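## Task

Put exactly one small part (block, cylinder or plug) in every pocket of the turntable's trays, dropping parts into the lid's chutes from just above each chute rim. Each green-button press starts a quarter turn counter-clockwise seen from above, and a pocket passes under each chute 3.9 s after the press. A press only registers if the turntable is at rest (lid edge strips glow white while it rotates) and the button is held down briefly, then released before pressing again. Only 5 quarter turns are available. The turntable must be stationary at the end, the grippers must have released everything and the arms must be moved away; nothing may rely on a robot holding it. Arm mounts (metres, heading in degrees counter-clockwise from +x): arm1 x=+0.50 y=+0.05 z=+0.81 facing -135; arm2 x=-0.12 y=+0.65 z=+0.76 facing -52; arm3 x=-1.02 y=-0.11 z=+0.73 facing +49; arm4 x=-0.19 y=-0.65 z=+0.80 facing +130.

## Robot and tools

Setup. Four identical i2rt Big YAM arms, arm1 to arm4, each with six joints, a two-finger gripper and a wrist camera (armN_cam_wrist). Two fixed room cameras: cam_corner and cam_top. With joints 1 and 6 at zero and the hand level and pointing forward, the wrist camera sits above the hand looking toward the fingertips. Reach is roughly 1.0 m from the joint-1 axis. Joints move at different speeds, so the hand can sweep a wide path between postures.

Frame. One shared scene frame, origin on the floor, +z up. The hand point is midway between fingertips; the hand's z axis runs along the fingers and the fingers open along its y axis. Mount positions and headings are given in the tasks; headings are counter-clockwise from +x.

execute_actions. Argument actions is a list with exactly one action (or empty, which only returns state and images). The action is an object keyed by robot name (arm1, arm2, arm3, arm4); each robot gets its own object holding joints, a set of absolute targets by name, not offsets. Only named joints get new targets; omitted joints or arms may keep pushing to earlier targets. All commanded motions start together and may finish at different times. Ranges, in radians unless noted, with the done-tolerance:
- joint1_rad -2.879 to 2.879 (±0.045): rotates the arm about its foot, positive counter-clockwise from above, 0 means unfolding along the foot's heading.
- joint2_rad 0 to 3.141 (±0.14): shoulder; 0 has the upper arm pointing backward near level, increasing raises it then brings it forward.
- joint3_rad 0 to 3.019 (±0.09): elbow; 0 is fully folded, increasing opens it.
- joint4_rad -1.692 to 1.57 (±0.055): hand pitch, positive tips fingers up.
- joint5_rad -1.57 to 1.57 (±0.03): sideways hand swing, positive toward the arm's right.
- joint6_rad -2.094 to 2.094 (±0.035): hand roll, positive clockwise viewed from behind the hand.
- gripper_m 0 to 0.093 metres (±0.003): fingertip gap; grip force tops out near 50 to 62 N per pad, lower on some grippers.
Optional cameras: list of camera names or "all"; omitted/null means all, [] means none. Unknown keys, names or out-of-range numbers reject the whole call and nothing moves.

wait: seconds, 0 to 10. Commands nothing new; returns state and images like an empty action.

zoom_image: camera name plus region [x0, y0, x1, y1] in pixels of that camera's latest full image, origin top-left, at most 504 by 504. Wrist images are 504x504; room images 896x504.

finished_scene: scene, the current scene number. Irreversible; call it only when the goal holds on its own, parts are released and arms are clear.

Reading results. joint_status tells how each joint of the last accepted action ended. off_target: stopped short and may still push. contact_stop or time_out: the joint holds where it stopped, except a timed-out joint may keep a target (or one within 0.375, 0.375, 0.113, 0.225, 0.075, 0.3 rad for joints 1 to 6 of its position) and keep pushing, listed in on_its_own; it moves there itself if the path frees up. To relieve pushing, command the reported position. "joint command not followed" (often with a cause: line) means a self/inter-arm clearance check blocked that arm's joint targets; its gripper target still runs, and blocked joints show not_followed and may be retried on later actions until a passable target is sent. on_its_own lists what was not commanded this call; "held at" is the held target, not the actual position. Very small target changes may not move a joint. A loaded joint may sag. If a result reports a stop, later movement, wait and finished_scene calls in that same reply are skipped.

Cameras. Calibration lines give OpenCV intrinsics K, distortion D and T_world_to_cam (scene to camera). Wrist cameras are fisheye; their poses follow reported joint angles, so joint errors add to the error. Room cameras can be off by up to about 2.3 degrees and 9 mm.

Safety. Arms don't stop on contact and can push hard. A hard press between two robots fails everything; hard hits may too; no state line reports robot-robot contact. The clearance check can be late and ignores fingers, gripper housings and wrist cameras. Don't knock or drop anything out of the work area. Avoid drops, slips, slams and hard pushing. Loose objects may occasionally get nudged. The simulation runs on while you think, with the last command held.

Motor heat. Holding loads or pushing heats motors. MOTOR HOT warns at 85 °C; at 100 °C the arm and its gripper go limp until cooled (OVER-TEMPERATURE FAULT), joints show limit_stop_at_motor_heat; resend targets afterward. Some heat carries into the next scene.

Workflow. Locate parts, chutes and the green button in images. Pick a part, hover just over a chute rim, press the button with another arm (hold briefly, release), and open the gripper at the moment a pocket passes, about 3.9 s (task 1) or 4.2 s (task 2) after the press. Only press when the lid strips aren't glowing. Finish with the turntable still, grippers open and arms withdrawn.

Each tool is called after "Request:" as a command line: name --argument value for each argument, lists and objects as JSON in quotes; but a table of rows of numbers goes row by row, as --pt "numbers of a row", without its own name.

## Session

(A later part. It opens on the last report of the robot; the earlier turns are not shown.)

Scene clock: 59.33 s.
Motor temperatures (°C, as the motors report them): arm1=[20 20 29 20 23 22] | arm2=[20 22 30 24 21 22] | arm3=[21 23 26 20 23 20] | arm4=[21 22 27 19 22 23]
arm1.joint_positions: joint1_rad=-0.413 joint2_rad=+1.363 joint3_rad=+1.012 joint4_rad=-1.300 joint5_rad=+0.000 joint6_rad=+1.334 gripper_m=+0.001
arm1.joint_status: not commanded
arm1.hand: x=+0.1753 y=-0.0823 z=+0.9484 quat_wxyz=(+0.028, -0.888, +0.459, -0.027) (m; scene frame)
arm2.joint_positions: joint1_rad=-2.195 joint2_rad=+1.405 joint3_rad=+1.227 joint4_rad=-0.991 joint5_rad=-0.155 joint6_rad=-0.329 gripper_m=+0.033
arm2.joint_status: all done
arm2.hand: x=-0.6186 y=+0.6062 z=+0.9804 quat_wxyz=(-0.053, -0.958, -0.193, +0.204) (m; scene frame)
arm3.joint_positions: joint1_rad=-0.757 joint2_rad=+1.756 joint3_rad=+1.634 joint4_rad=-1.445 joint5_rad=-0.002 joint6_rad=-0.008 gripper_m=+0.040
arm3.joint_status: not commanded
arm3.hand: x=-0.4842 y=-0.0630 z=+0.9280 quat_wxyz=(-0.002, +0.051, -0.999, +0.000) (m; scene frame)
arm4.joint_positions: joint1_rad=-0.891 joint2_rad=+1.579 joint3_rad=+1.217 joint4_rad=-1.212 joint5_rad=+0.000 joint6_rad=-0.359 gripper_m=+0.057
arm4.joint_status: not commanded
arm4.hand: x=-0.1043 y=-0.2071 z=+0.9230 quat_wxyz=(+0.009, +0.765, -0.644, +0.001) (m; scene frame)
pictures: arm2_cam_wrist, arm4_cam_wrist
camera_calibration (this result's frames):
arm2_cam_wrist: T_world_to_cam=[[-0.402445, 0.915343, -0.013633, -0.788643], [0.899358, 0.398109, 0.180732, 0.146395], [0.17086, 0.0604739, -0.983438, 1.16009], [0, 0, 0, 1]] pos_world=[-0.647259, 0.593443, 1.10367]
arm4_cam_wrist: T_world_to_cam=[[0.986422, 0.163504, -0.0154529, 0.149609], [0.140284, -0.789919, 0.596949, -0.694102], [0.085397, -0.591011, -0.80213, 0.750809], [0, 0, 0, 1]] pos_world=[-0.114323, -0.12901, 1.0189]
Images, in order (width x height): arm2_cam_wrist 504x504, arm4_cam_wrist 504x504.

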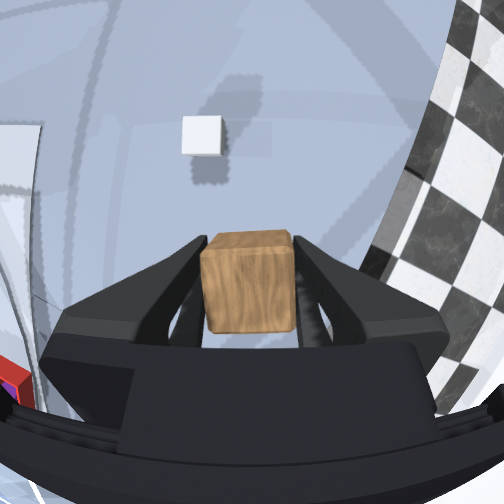

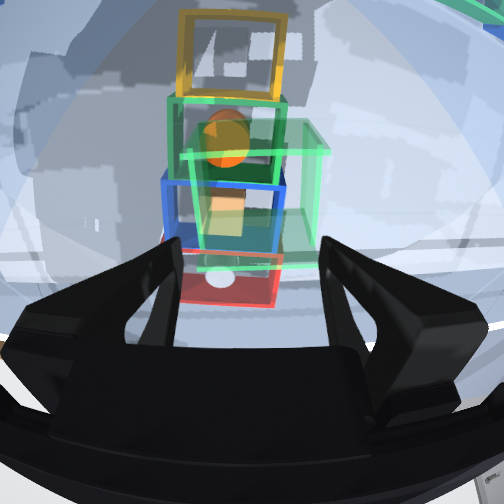

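Request:
wait --seconds 0.07

Request:
execute_actions --actions '[{"arm3":{"joints":{"gripper_m":0.057}},"arm2":{"joints":{"joint1_rad":-0.785}}}]' --cameras '["arm3_cam_wrist","arm2_cam_wrist"]'

Scene clock: 59.53 s.
Motor temperatures (°C, as the motors report them): arm1=[20 20 29 20 23 22] | arm2=[20 22 30 24 21 22] | arm3=[21 23 26 20 23 20] | arm4=[21 22 27 19 22 23]
arm1.joint_positions: joint1_rad=-0.413 joint2_rad=+1.363 joint3_rad=+1.012 joint4_rad=-1.300 joint5_rad=+0.000 joint6_rad=+1.334 gripper_m=+0.001
arm1.joint_status: not commanded
arm1.hand: x=+0.1753 y=-0.0823 z=+0.9484 quat_wxyz=(+0.028, -0.888, +0.459, -0.027) (m; scene frame)
arm2.joint_positions: joint1_rad=-2.195 joint2_rad=+1.405 joint3_rad=+1.227 joint4_rad=-0.991 joint5_rad=-0.155 joint6_rad=-0.329 gripper_m=+0.033
arm2.joint_status: all done
arm2.hand: x=-0.6186 y=+0.6062 z=+0.9804 quat_wxyz=(-0.053, -0.958, -0.193, +0.204) (m; scene frame)
arm3.joint_positions: joint1_rad=-0.757 joint2_rad=+1.756 joint3_rad=+1.634 joint4_rad=-1.445 joint5_rad=-0.002 joint6_rad=-0.008 gripper_m=+0.040
arm3.joint_status: not commanded
arm3.hand: x=-0.4842 y=-0.0630 z=+0.9280 quat_wxyz=(-0.002, +0.051, -0.999, +0.000) (m; scene frame)
arm4.joint_positions: joint1_rad=-0.891 joint2_rad=+1.579 joint3_rad=+1.217 joint4_rad=-1.212 joint5_rad=+0.000 joint6_rad=-0.359 gripper_m=+0.057
arm4.joint_status: not commanded
arm4.hand: x=-0.1043 y=-0.2071 z=+0.9230 quat_wxyz=(+0.009, +0.765, -0.644, +0.001) (m; scene frame)
wait: 0.10 s; no rest
pictures: arm1_cam_wrist, arm2_cam_wrist, arm3_cam_wrist, arm4_cam_wrist, cam_corner, cam_top
camera_calibration (this result's frames):
arm1_cam_wrist: T_world_to_cam=[[0.806534, 0.587969, 0.0615992, -0.154444], [0.436519, -0.662553, 0.608665, -0.70205], [0.398689, -0.46402, -0.791032, 0.770576], [0, 0, 0, 1]] pos_world=[0.123802, -0.0167744, 1.04638]
arm2_cam_wrist: T_world_to_cam=[[-0.402445, 0.915343, -0.013633, -0.788643], [0.899358, 0.398109, 0.180732, 0.146395], [0.17086, 0.0604739, -0.983438, 1.16009], [0, 0, 0, 1]] pos_world=[-0.647259, 0.593443, 1.10367]
arm3_cam_wrist: T_world_to_cam=[[0.0905385, -0.995717, 0.0186991, -0.0365978], [-0.814717, -0.063256, 0.576399, -0.928229], [-0.572747, -0.0674207, -0.816955, 0.600416], [0, 0, 0, 1]] pos_world=[-0.409043, -0.0546766, 1.02623]
arm4_cam_wrist: T_world_to_cam=[[0.986422, 0.163504, -0.0154529, 0.149609], [0.140284, -0.789919, 0.596949, -0.694102], [0.085397, -0.591011, -0.80213, 0.750809], [0, 0, 0, 1]] pos_world=[-0.114323, -0.12901, 1.0189]
Images, in order (width x height): arm1_cam_wrist 504x504, arm2_cam_wrist 504x504, arm3_cam_wrist 504x504, arm4_cam_wrist 504x504, cam_corner 896x504, cam_top 896x504.

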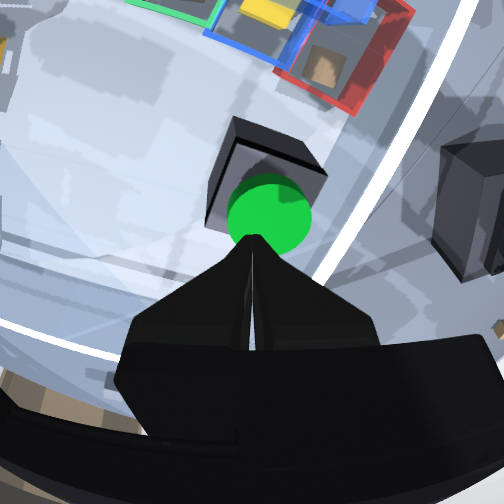

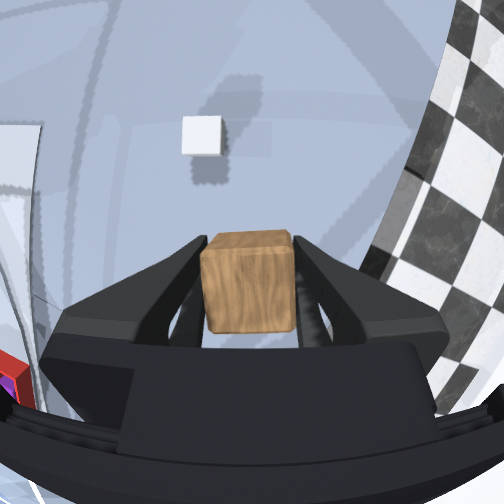

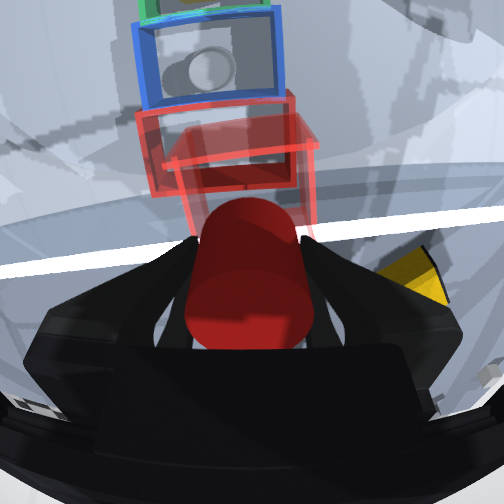

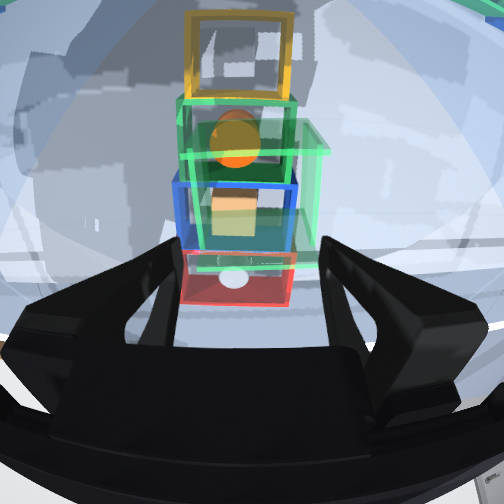

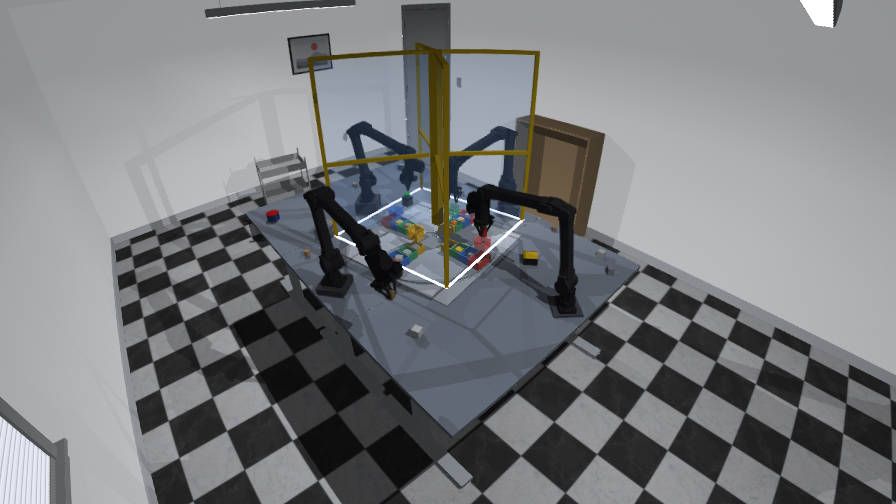

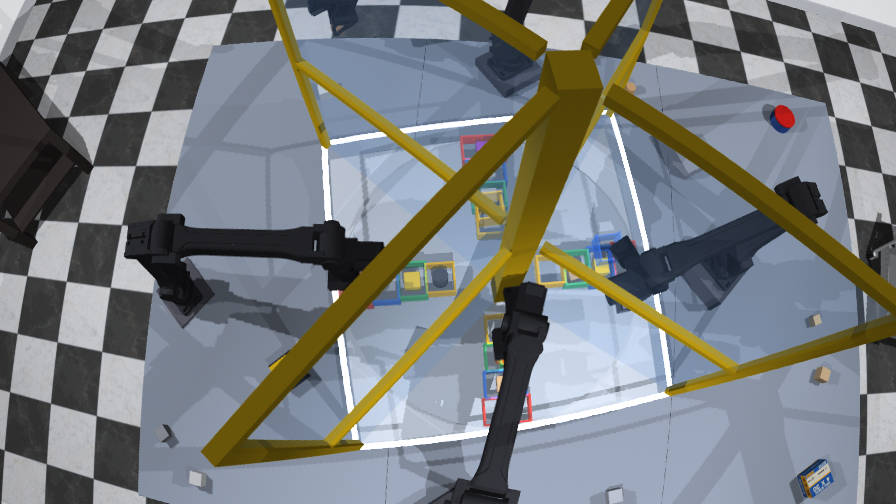

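Scene clock: 61.23 s.
Motor temperatures (°C, as the motors report them): arm1=[20 20 29 20 23 22] | arm2=[20 22 30 24 21 22] | arm3=[21 24 26 20 23 20] | arm4=[21 22 27 19 22 23]
arm1.joint_positions: joint1_rad=-0.413 joint2_rad=+1.363 joint3_rad=+1.012 joint4_rad=-1.300 joint5_rad=+0.000 joint6_rad=+1.334 gripper_m=+0.001
arm1.joint_status: not commanded
arm1.hand: x=+0.1753 y=-0.0823 z=+0.9484 quat_wxyz=(+0.028, -0.888, +0.459, -0.027) (m; scene frame)
arm2.joint_positions: joint1_rad=-0.779 joint2_rad=+1.405 joint3_rad=+1.227 joint4_rad=-0.991 joint5_rad=-0.157 joint6_rad=-0.330 gripper_m=+0.033
arm2.joint_status: all done
arm2.hand: x=-0.1527 y=+0.1549 z=+0.9899 quat_wxyz=(-0.178, -0.600, -0.770, +0.129) (m; scene frame)
arm3.joint_positions: joint1_rad=-0.757 joint2_rad=+1.756 joint3_rad=+1.634 joint4_rad=-1.445 joint5_rad=-0.002 joint6_rad=-0.008 gripper_m=+0.057
arm3.joint_status: all done
arm3.hand: x=-0.4842 y=-0.0630 z=+0.9280 quat_wxyz=(-0.002, +0.051, -0.999, +0.000) (m; scene frame)
arm4.joint_positions: joint1_rad=-0.891 joint2_rad=+1.579 joint3_rad=+1.217 joint4_rad=-1.212 joint5_rad=+0.000 joint6_rad=-0.359 gripper_m=+0.057
arm4.joint_status: not commanded
arm4.hand: x=-0.1043 y=-0.2071 z=+0.9230 quat_wxyz=(+0.009, +0.765, -0.644, +0.001) (m; scene frame)
pictures: arm2_cam_wrist, arm3_cam_wrist
camera_calibration (this result's frames):
arm2_cam_wrist: T_world_to_cam=[[-0.965873, -0.258922, -0.00698937, -0.098652], [-0.256566, 0.952688, 0.16297, -0.339503], [-0.0355378, 0.159202, -0.986606, 1.07342], [0, 0, 0, 1]] pos_world=[-0.144243, 0.127007, 1.11368]
arm3_cam_wrist: T_world_to_cam=[[0.0905385, -0.995717, 0.0186991, -0.0365978], [-0.814717, -0.063256, 0.576399, -0.928229], [-0.572747, -0.0674207, -0.816955, 0.600416], [0, 0, 0, 1]] pos_world=[-0.409043, -0.0546766, 1.02623]
Images, in order (width x height): arm2_cam_wrist 504x504, arm3_cam_wrist 504x504.

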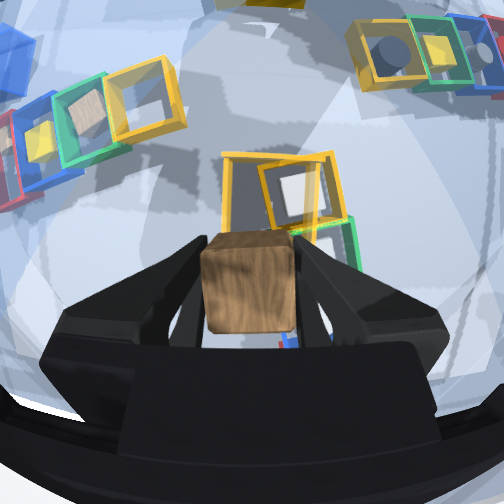

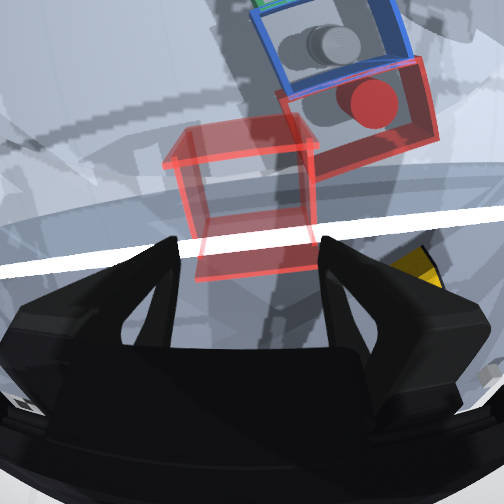

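Request:
wait --seconds 2.15

Request:
execute_actions --actions '[{"arm1":{"joints":{"joint2_rad":1.46,"joint3_rad":0.99}},"arm2":{"joints":{"joint1_rad":-0.79,"joint2_rad":1.53,"joint4_rad":-0.872}},"arm3":{"joints":{"joint2_rad":1.5}}}]' --cameras '["arm4_cam_wrist","arm2_cam_wrist","arm1_cam_wrist"]'

Scene clock: 63.90 s.
Motor temperatures (°C, as the motors report them): arm1=[20 20 29 20 23 22] | arm2=[20 22 30 24 21 22] | arm3=[21 24 26 20 23 20] | arm4=[21 22 27 19 22 23]
arm1.joint_positions: joint1_rad=-0.413 joint2_rad=+1.363 joint3_rad=+1.012 joint4_rad=-1.300 joint5_rad=+0.000 joint6_rad=+1.334 gripper_m=+0.001
arm1.joint_status: not commanded
arm1.hand: x=+0.1753 y=-0.0823 z=+0.9484 quat_wxyz=(+0.028, -0.888, +0.459, -0.027) (m; scene frame)
arm2.joint_positions: joint1_rad=-0.779 joint2_rad=+1.405 joint3_rad=+1.227 joint4_rad=-0.991 joint5_rad=-0.157 joint6_rad=-0.330 gripper_m=+0.033
arm2.joint_status: all done
arm2.hand: x=-0.1527 y=+0.1549 z=+0.9899 quat_wxyz=(-0.178, -0.600, -0.770, +0.129) (m; scene frame)
arm3.joint_positions: joint1_rad=-0.757 joint2_rad=+1.756 joint3_rad=+1.634 joint4_rad=-1.445 joint5_rad=-0.002 joint6_rad=-0.008 gripper_m=+0.057
arm3.joint_status: all done
arm3.hand: x=-0.4842 y=-0.0630 z=+0.9280 quat_wxyz=(-0.002, +0.051, -0.999, +0.000) (m; scene frame)
arm4.joint_positions: joint1_rad=-0.891 joint2_rad=+1.579 joint3_rad=+1.217 joint4_rad=-1.212 joint5_rad=+0.000 joint6_rad=-0.359 gripper_m=+0.057
arm4.joint_status: not commanded
arm4.hand: x=-0.1043 y=-0.2071 z=+0.9230 quat_wxyz=(+0.009, +0.765, -0.644, +0.001) (m; scene frame)
wait: 2.17 s; at rest from the start
pictures: arm1_cam_wrist, arm2_cam_wrist, arm3_cam_wrist, arm4_cam_wrist, cam_corner, cam_top
camera_calibration (this result's frames):
arm1_cam_wrist: T_world_to_cam=[[0.806534, 0.587969, 0.0615992, -0.154444], [0.436519, -0.662553, 0.608665, -0.70205], [0.398689, -0.46402, -0.791032, 0.770576], [0, 0, 0, 1]] pos_world=[0.123802, -0.0167744, 1.04638]
arm2_cam_wrist: T_world_to_cam=[[-0.965873, -0.258922, -0.00698937, -0.098652], [-0.256566, 0.952688, 0.16297, -0.339503], [-0.0355378, 0.159202, -0.986606, 1.07342], [0, 0, 0, 1]] pos_world=[-0.144243, 0.127007, 1.11368]
arm3_cam_wrist: T_world_to_cam=[[0.0905385, -0.995717, 0.0186991, -0.0365978], [-0.814717, -0.063256, 0.576399, -0.928229], [-0.572747, -0.0674207, -0.816955, 0.600416], [0, 0, 0, 1]] pos_world=[-0.409043, -0.0546766, 1.02623]
arm4_cam_wrist: T_world_to_cam=[[0.986422, 0.163504, -0.0154529, 0.149609], [0.140284, -0.789919, 0.596949, -0.694102], [0.085397, -0.591011, -0.80213, 0.750809], [0, 0, 0, 1]] pos_world=[-0.114323, -0.12901, 1.0189]
Images, in order (width x height): arm1_cam_wrist 504x504, arm2_cam_wrist 504x504, arm3_cam_wrist 504x504, arm4_cam_wrist 504x504, cam_corner 896x504, cam_top 896x504.

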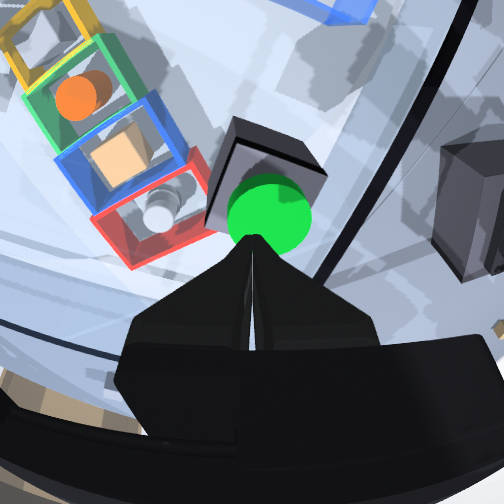

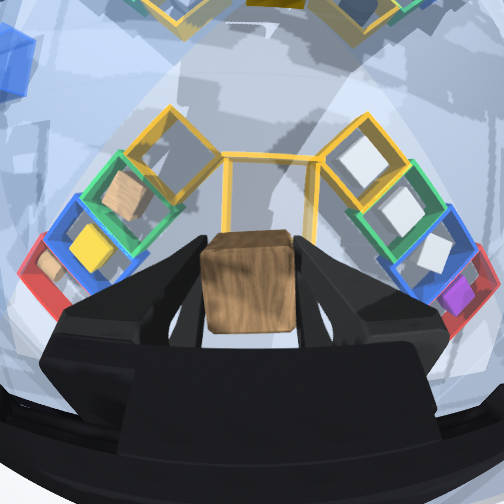

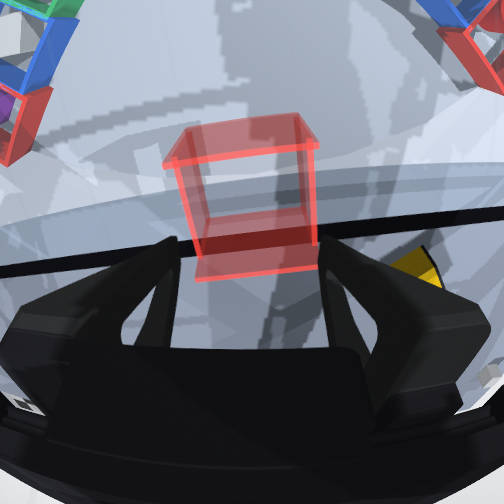

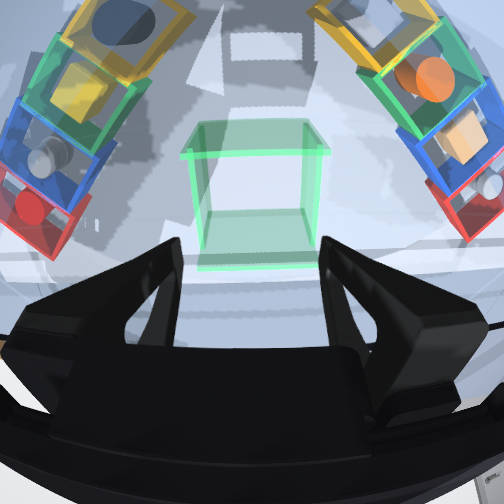

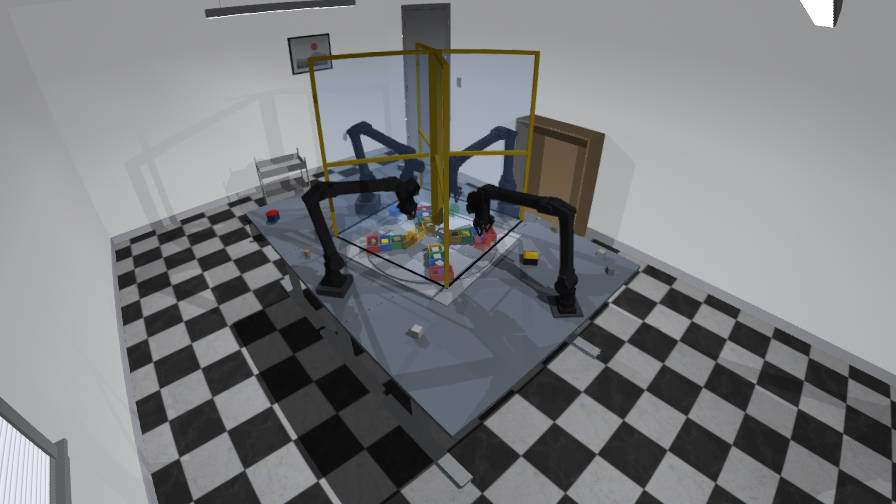

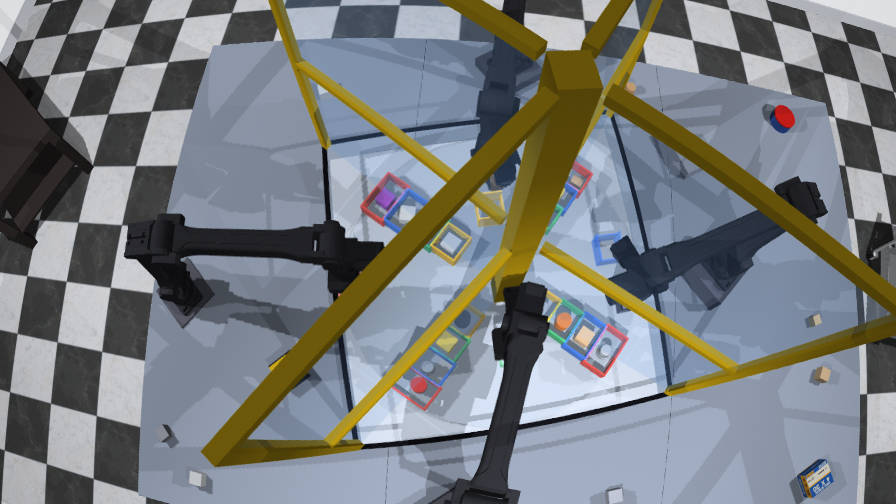

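Scene clock: 65.20 s.
Motor temperatures (°C, as the motors report them): arm1=[20 20 28 20 23 22] | arm2=[20 22 30 24 21 22] | arm3=[21 24 26 20 23 20] | arm4=[21 22 27 19 22 23]
arm1.joint_positions: joint1_rad=-0.413 joint2_rad=+1.446 joint3_rad=+1.004 joint4_rad=-1.304 joint5_rad=+0.001 joint6_rad=+1.334 gripper_m=+0.001
arm1.joint_status: all done
arm1.hand: x=+0.1799 y=-0.0804 z=+0.9189 quat_wxyz=(+0.064, -0.885, +0.458, -0.058) (m; scene frame)
arm2.joint_positions: joint1_rad=-0.782 joint2_rad=+1.536 joint3_rad=+1.227 joint4_rad=-0.886 joint5_rad=-0.157 joint6_rad=-0.330 gripper_m=+0.033
arm2.joint_status: all done
arm2.hand: x=-0.1574 y=+0.1226 z=+0.9353 quat_wxyz=(-0.171, -0.603, -0.770, +0.118) (m; scene frame)
arm3.joint_positions: joint1_rad=-0.757 joint2_rad=+1.487 joint3_rad=+1.629 joint4_rad=-1.442 joint5_rad=-0.002 joint6_rad=-0.008 gripper_m=+0.057
arm3.joint_status: all done
arm3.hand: x=-0.5209 y=-0.0661 z=+1.0606 quat_wxyz=(-0.135, +0.050, -0.990, -0.005) (m; scene frame)
arm4.joint_positions: joint1_rad=-0.891 joint2_rad=+1.579 joint3_rad=+1.217 joint4_rad=-1.212 joint5_rad=+0.000 joint6_rad=-0.359 gripper_m=+0.057
arm4.joint_status: not commanded
arm4.hand: x=-0.1043 y=-0.2071 z=+0.9230 quat_wxyz=(+0.009, +0.765, -0.644, +0.001) (m; scene frame)
pictures: arm1_cam_wrist, arm2_cam_wrist, arm4_cam_wrist
camera_calibration (this result's frames):
arm1_cam_wrist: T_world_to_cam=[[0.79696, 0.584177, 0.153595, -0.240543], [0.382296, -0.684695, 0.620518, -0.68781], [0.467658, -0.43581, -0.769003, 0.715893], [0, 0, 0, 1]] pos_world=[0.119856, -0.0184265, 1.01427]
arm2_cam_wrist: T_world_to_cam=[[-0.966547, -0.255938, -0.0168269, -0.103254], [-0.254486, 0.948741, 0.187423, -0.323052], [-0.0320044, 0.185435, -0.982135, 1.01776], [0, 0, 0, 1]] pos_world=[-0.149439, 0.0913367, 1.05839]
arm4_cam_wrist: T_world_to_cam=[[0.986422, 0.163504, -0.0154529, 0.149609], [0.140284, -0.789919, 0.596949, -0.694102], [0.085397, -0.591011, -0.80213, 0.750809], [0, 0, 0, 1]] pos_world=[-0.114323, -0.12901, 1.0189]
Images, in order (width x height): arm1_cam_wrist 504x504, arm2_cam_wrist 504x504, arm4_cam_wrist 504x504.

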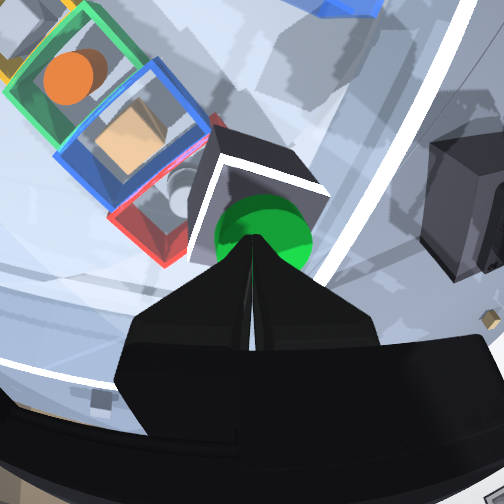

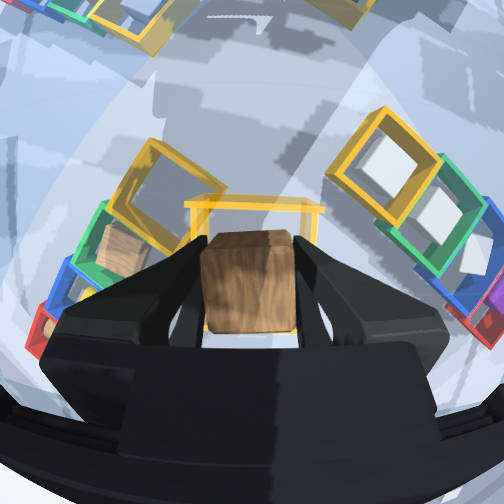

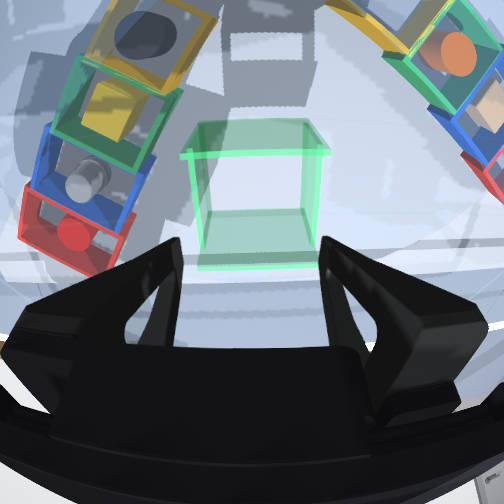

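Request:
wait --seconds 2.4

Request:
execute_actions --actions '[{"arm2":{"joints":{"gripper_m":0.052}}}]' --cameras '["arm2_cam_wrist"]'

Request:
execute_actions --actions '[{"arm1":{"joints":{"joint2_rad":1.2}},"arm2":{"joints":{"joint2_rad":1.3}},"arm4":{"joints":{"joint2_rad":1.35}}}]' --cameras '["arm2_cam_wrist"]'

Scene clock: 67.77 s.
Motor temperatures (°C, as the motors report them): arm1=[20 20 28 20 23 22] | arm2=[20 22 30 24 21 22] | arm3=[21 23 26 20 23 20] | arm4=[21 22 27 19 22 23]
arm1.joint_positions: joint1_rad=-0.413 joint2_rad=+1.446 joint3_rad=+1.004 joint4_rad=-1.304 joint5_rad=+0.001 joint6_rad=+1.334 gripper_m=+0.001
arm1.joint_status: all done
arm1.hand: x=+0.1799 y=-0.0804 z=+0.9189 quat_wxyz=(+0.064, -0.885, +0.458, -0.058) (m; scene frame)
arm2.joint_positions: joint1_rad=-0.782 joint2_rad=+1.536 joint3_rad=+1.227 joint4_rad=-0.886 joint5_rad=-0.157 joint6_rad=-0.330 gripper_m=+0.033
arm2.joint_status: all done
arm2.hand: x=-0.1574 y=+0.1226 z=+0.9353 quat_wxyz=(-0.171, -0.603, -0.770, +0.118) (m; scene frame)
arm3.joint_positions: joint1_rad=-0.757 joint2_rad=+1.487 joint3_rad=+1.629 joint4_rad=-1.442 joint5_rad=-0.002 joint6_rad=-0.008 gripper_m=+0.057
arm3.joint_status: all done
arm3.hand: x=-0.5209 y=-0.0661 z=+1.0606 quat_wxyz=(-0.135, +0.050, -0.990, -0.005) (m; scene frame)
arm4.joint_positions: joint1_rad=-0.891 joint2_rad=+1.579 joint3_rad=+1.217 joint4_rad=-1.212 joint5_rad=+0.000 joint6_rad=-0.359 gripper_m=+0.057
arm4.joint_status: not commanded
arm4.hand: x=-0.1043 y=-0.2071 z=+0.9230 quat_wxyz=(+0.009, +0.765, -0.644, +0.001) (m; scene frame)
wait: 2.40 s; at rest by 0.10 s
pictures: arm1_cam_wrist, arm2_cam_wrist, arm3_cam_wrist, arm4_cam_wrist, cam_corner, cam_top
camera_calibration (this result's frames):
arm1_cam_wrist: T_world_to_cam=[[0.79696, 0.584177, 0.153595, -0.240543], [0.382296, -0.684695, 0.620518, -0.68781], [0.467658, -0.43581, -0.769003, 0.715893], [0, 0, 0, 1]] pos_world=[0.119856, -0.0184265, 1.01427]
arm2_cam_wrist: T_world_to_cam=[[-0.966547, -0.255938, -0.0168269, -0.103254], [-0.254486, 0.948741, 0.187423, -0.323052], [-0.0320044, 0.185435, -0.982135, 1.01776], [0, 0, 0, 1]] pos_world=[-0.149439, 0.0913367, 1.05839]
arm3_cam_wrist: T_world_to_cam=[[0.086514, -0.996098, 0.0174148, -0.0395457], [-0.937001, -0.075418, 0.341088, -0.849696], [-0.338444, -0.0458265, -0.93987, 0.941346], [0, 0, 0, 1]] pos_world=[-0.474153, -0.0603352, 1.17525]
arm4_cam_wrist: T_world_to_cam=[[0.986422, 0.163504, -0.0154529, 0.149609], [0.140284, -0.789919, 0.596949, -0.694102], [0.085397, -0.591011, -0.80213, 0.750809], [0, 0, 0, 1]] pos_world=[-0.114323, -0.12901, 1.0189]
Images, in order (width x height): arm1_cam_wrist 504x504, arm2_cam_wrist 504x504, arm3_cam_wrist 504x504, arm4_cam_wrist 504x504, cam_corner 896x504, cam_top 896x504.

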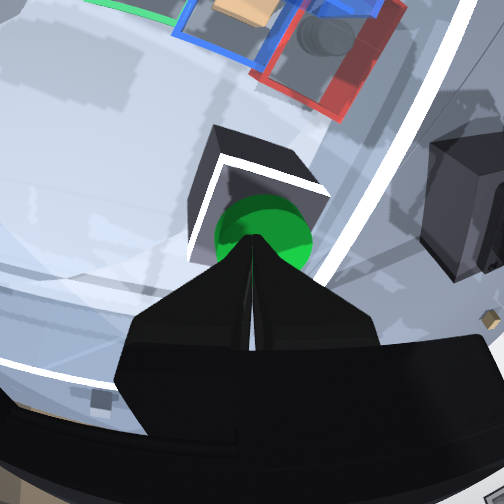

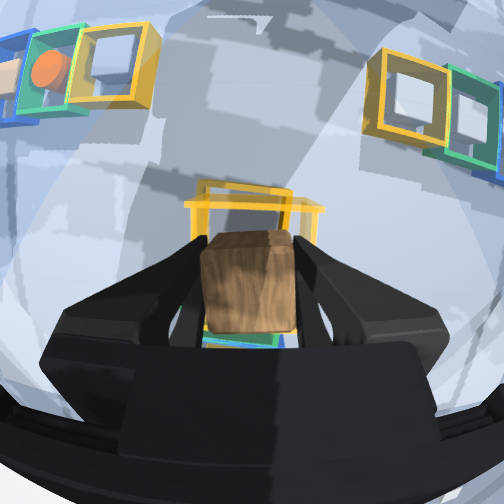

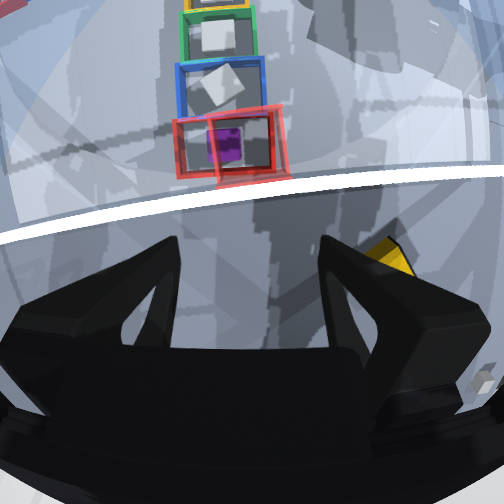

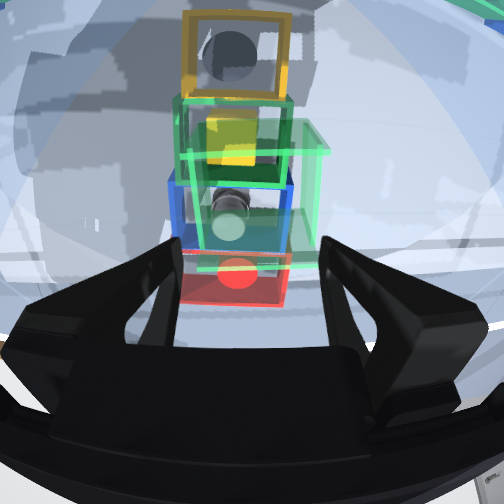

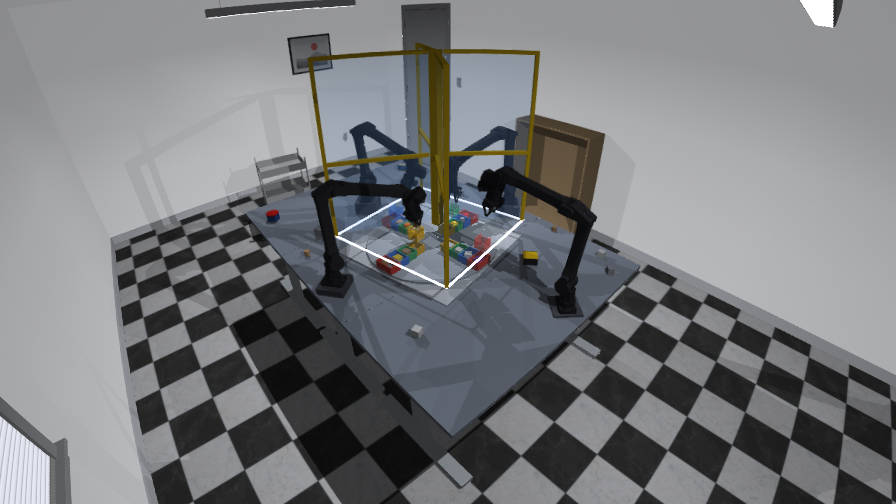

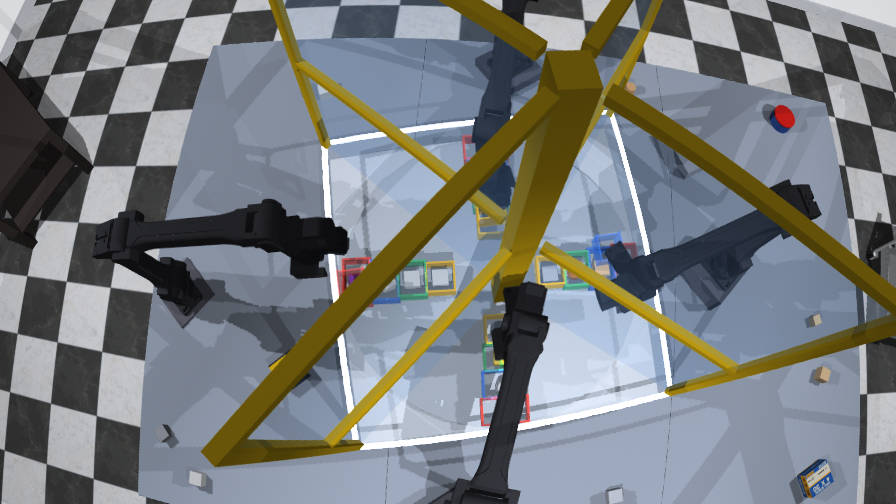

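Scene clock: 68.30 s.
Motor temperatures (°C, as the motors report them): arm1=[20 20 28 20 23 22] | arm2=[20 22 30 24 21 22] | arm3=[21 23 26 20 23 20] | arm4=[21 22 27 19 22 23]
arm1.joint_positions: joint1_rad=-0.413 joint2_rad=+1.446 joint3_rad=+1.004 joint4_rad=-1.304 joint5_rad=+0.001 joint6_rad=+1.334 gripper_m=+0.001
arm1.joint_status: not commanded
arm1.hand: x=+0.1799 y=-0.0804 z=+0.9189 quat_wxyz=(+0.064, -0.885, +0.458, -0.058) (m; scene frame)
arm2.joint_positions: joint1_rad=-0.782 joint2_rad=+1.536 joint3_rad=+1.227 joint4_rad=-0.886 joint5_rad=-0.157 joint6_rad=-0.330 gripper_m=+0.052
arm2.joint_status: all done
arm2.hand: x=-0.1574 y=+0.1226 z=+0.9353 quat_wxyz=(-0.171, -0.603, -0.770, +0.118) (m; scene frame)
arm3.joint_positions: joint1_rad=-0.757 joint2_rad=+1.487 joint3_rad=+1.629 joint4_rad=-1.442 joint5_rad=-0.002 joint6_rad=-0.008 gripper_m=+0.057
arm3.joint_status: not commanded
arm3.hand: x=-0.5209 y=-0.0661 z=+1.0606 quat_wxyz=(-0.135, +0.050, -0.990, -0.005) (m; scene frame)
arm4.joint_positions: joint1_rad=-0.891 joint2_rad=+1.579 joint3_rad=+1.217 joint4_rad=-1.212 joint5_rad=+0.000 joint6_rad=-0.359 gripper_m=+0.057
arm4.joint_status: not commanded
arm4.hand: x=-0.1043 y=-0.2071 z=+0.9230 quat_wxyz=(+0.009, +0.765, -0.644, +0.001) (m; scene frame)
pictures: arm2_cam_wrist
camera_calibration (this result's frames):
arm2_cam_wrist: T_world_to_cam=[[-0.966547, -0.255938, -0.0168269, -0.103254], [-0.254486, 0.948741, 0.187423, -0.323052], [-0.0320044, 0.185435, -0.982135, 1.01776], [0, 0, 0, 1]] pos_world=[-0.149439, 0.0913367, 1.05839]
Images, in order (width x height): arm2_cam_wrist 504x504.

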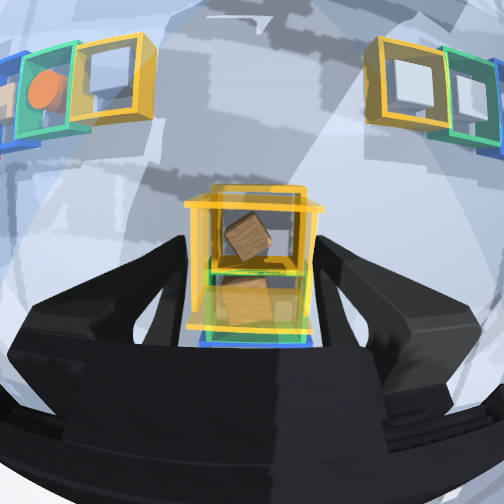

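Scene clock: 69.50 s.
Motor temperatures (°C, as the motors report them): arm1=[20 20 28 20 23 22] | arm2=[20 22 30 24 21 22] | arm3=[21 23 26 20 23 20] | arm4=[21 22 27 19 22 23]
arm1.joint_positions: joint1_rad=-0.413 joint2_rad=+1.193 joint3_rad=+0.987 joint4_rad=-1.304 joint5_rad=+0.001 joint6_rad=+1.334 gripper_m=+0.001
arm1.joint_status: all done
arm1.hand: x=+0.1895 y=-0.0763 z=+0.9937 quat_wxyz=(-0.025, -0.888, +0.459, +0.019) (m; scene frame)
arm2.joint_positions: joint1_rad=-0.782 joint2_rad=+1.287 joint3_rad=+1.227 joint4_rad=-0.884 joint5_rad=-0.157 joint6_rad=-0.330 gripper_m=+0.052
arm2.joint_status: all done
arm2.hand: x=-0.1557 y=+0.1484 z=+1.0594 quat_wxyz=(-0.233, -0.576, -0.751, +0.222) (m; scene frame)
arm3.joint_positions: joint1_rad=-0.757 joint2_rad=+1.487 joint3_rad=+1.629 joint4_rad=-1.442 joint5_rad=-0.002 joint6_rad=-0.008 gripper_m=+0.057
arm3.joint_status: not commanded
arm3.hand: x=-0.5209 y=-0.0661 z=+1.0606 quat_wxyz=(-0.135, +0.050, -0.990, -0.005) (m; scene frame)
arm4.joint_positions: joint1_rad=-0.891 joint2_rad=+1.333 joint3_rad=+1.226 joint4_rad=-1.211 joint5_rad=+0.000 joint6_rad=-0.359 gripper_m=+0.057
arm4.joint_status: all done
arm4.hand: x=-0.1051 y=-0.2152 z=+1.0315 quat_wxyz=(-0.103, +0.759, -0.639, -0.062) (m; scene frame)
pictures: arm2_cam_wrist
camera_calibration (this result's frames):
arm2_cam_wrist: T_world_to_cam=[[-0.966389, -0.246051, 0.0745063, -0.191151], [-0.249758, 0.967251, -0.0452343, -0.125898], [-0.0609363, -0.0623225, -0.996194, 1.18204], [0, 0, 0, 1]] pos_world=[-0.144141, 0.14841, 1.18609]
Images, in order (width x height): arm2_cam_wrist 504x504.

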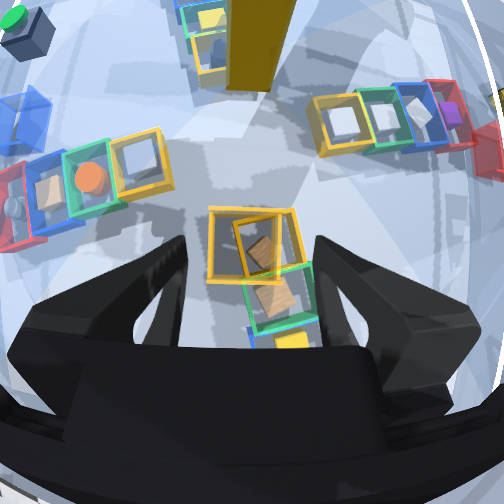

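Request:
wait --seconds 3

Scene clock: 72.53 s.
Motor temperatures (°C, as the motors report them): arm1=[20 20 28 20 23 22] | arm2=[20 22 30 24 21 22] | arm3=[21 23 26 20 23 20] | arm4=[21 22 27 19 22 23]
arm1.joint_positions: joint1_rad=-0.413 joint2_rad=+1.193 joint3_rad=+0.987 joint4_rad=-1.304 joint5_rad=+0.001 joint6_rad=+1.334 gripper_m=+0.001
arm1.joint_status: all done
arm1.hand: x=+0.1895 y=-0.0763 z=+0.9937 quat_wxyz=(-0.025, -0.888, +0.459, +0.019) (m; scene frame)
arm2.joint_positions: joint1_rad=-0.782 joint2_rad=+1.287 joint3_rad=+1.227 joint4_rad=-0.884 joint5_rad=-0.157 joint6_rad=-0.330 gripper_m=+0.052
arm2.joint_status: all done
arm2.hand: x=-0.1557 y=+0.1484 z=+1.0594 quat_wxyz=(-0.233, -0.576, -0.751, +0.222) (m; scene frame)
arm3.joint_positions: joint1_rad=-0.757 joint2_rad=+1.487 joint3_rad=+1.629 joint4_rad=-1.442 joint5_rad=-0.002 joint6_rad=-0.008 gripper_m=+0.057
arm3.joint_status: not commanded
arm3.hand: x=-0.5209 y=-0.0661 z=+1.0606 quat_wxyz=(-0.135, +0.050, -0.990, -0.005) (m; scene frame)
arm4.joint_positions: joint1_rad=-0.891 joint2_rad=+1.333 joint3_rad=+1.226 joint4_rad=-1.211 joint5_rad=+0.000 joint6_rad=-0.359 gripper_m=+0.057
arm4.joint_status: all done
arm4.hand: x=-0.1051 y=-0.2152 z=+1.0315 quat_wxyz=(-0.103, +0.759, -0.639, -0.062) (m; scene frame)
wait: 3.00 s; at rest by 0.23 s
pictures: arm1_cam_wrist, arm2_cam_wrist, arm3_cam_wrist, arm4_cam_wrist, cam_corner, cam_top
camera_calibration (this result's frames):
arm1_cam_wrist: T_world_to_cam=[[0.806254, 0.586859, -0.0745, -0.0369705], [0.513878, -0.632404, 0.579651, -0.715354], [0.29306, -0.50563, -0.811452, 0.840667], [0, 0, 0, 1]] pos_world=[0.151047, -0.00562965, 1.09406]
arm2_cam_wrist: T_world_to_cam=[[-0.966389, -0.246051, 0.0745063, -0.191151], [-0.249758, 0.967251, -0.0452343, -0.125898], [-0.0609363, -0.0623225, -0.996194, 1.18204], [0, 0, 0, 1]] pos_world=[-0.144141, 0.14841, 1.18609]
arm3_cam_wrist: T_world_to_cam=[[0.086514, -0.996098, 0.0174148, -0.0395457], [-0.937001, -0.075418, 0.341088, -0.849696], [-0.338444, -0.0458265, -0.93987, 0.941346], [0, 0, 0, 1]] pos_world=[-0.474153, -0.0603352, 1.17525]
arm4_cam_wrist: T_world_to_cam=[[0.985354, 0.154481, 0.0722009, 0.0608935], [0.115041, -0.914773, 0.387241, -0.578382], [0.125869, -0.373263, -0.919147, 1.00483], [0, 0, 0, 1]] pos_world=[-0.119941, -0.163427, 1.14317]
Images, in order (width x height): arm1_cam_wrist 504x504, arm2_cam_wrist 504x504, arm3_cam_wrist 504x504, arm4_cam_wrist 504x504, cam_corner 896x504, cam_top 896x504.

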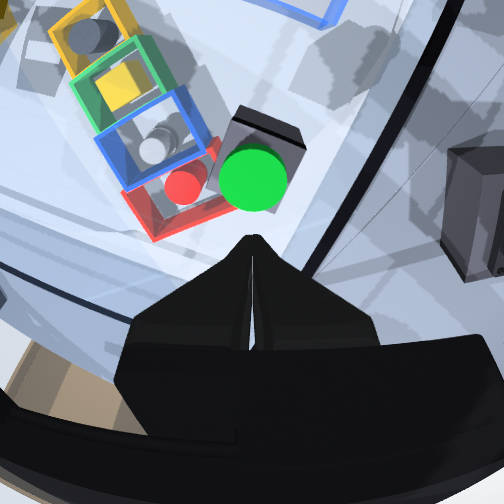

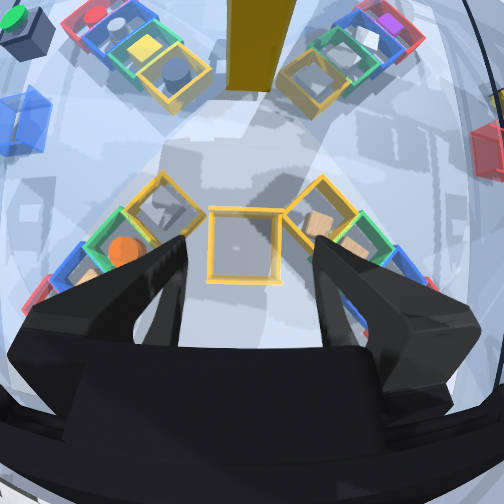

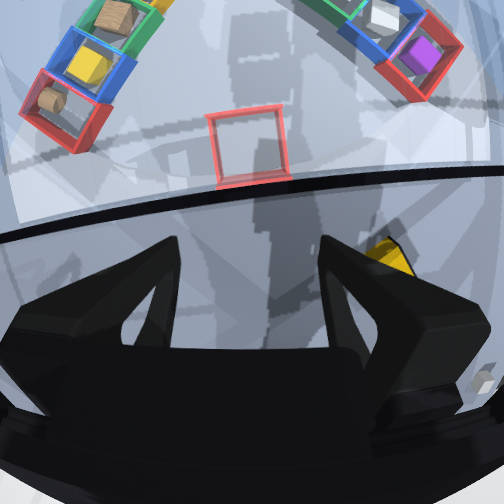

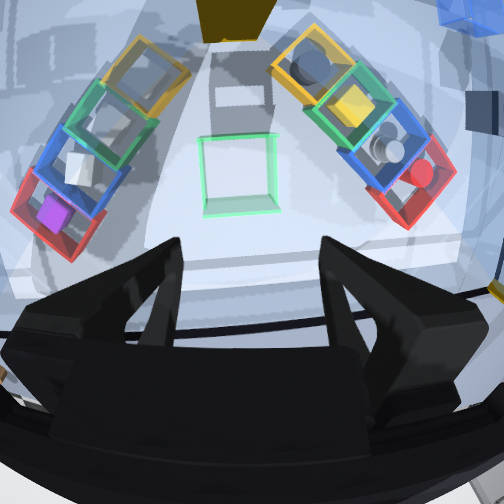

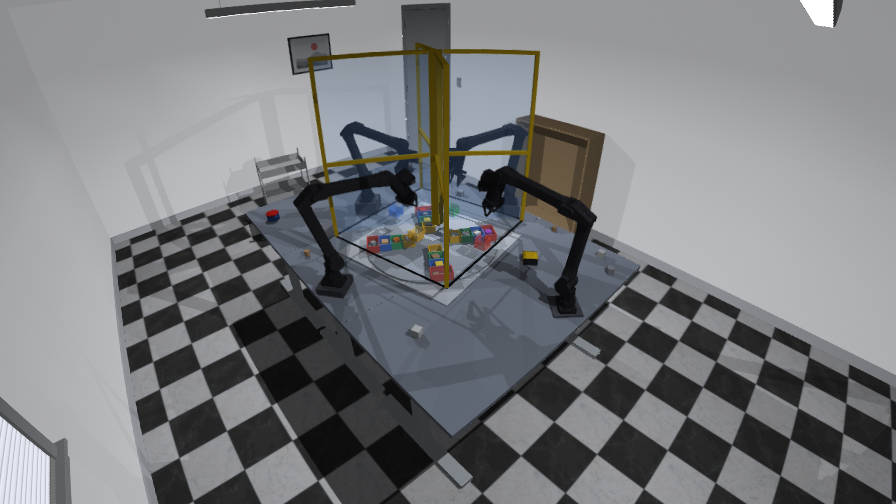

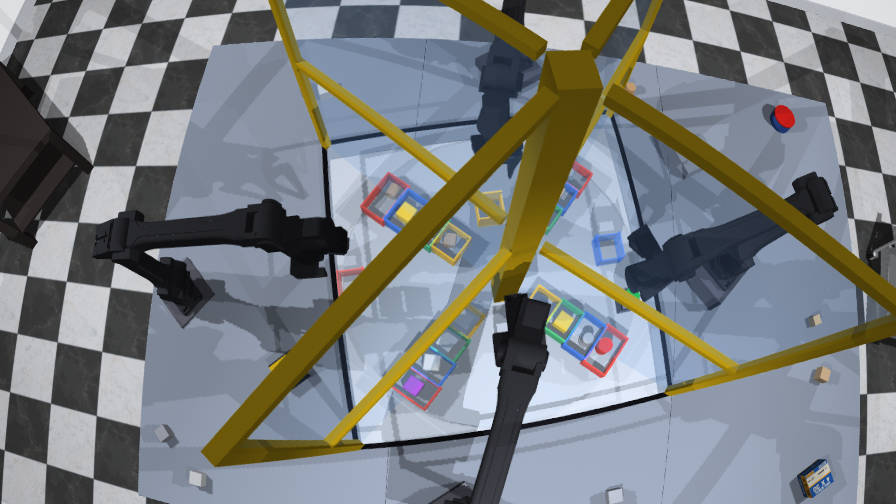

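All 16 pockets are filled and the turntable is still.

Request:
finished_scene --scene 1

The scene is finished: the task was done.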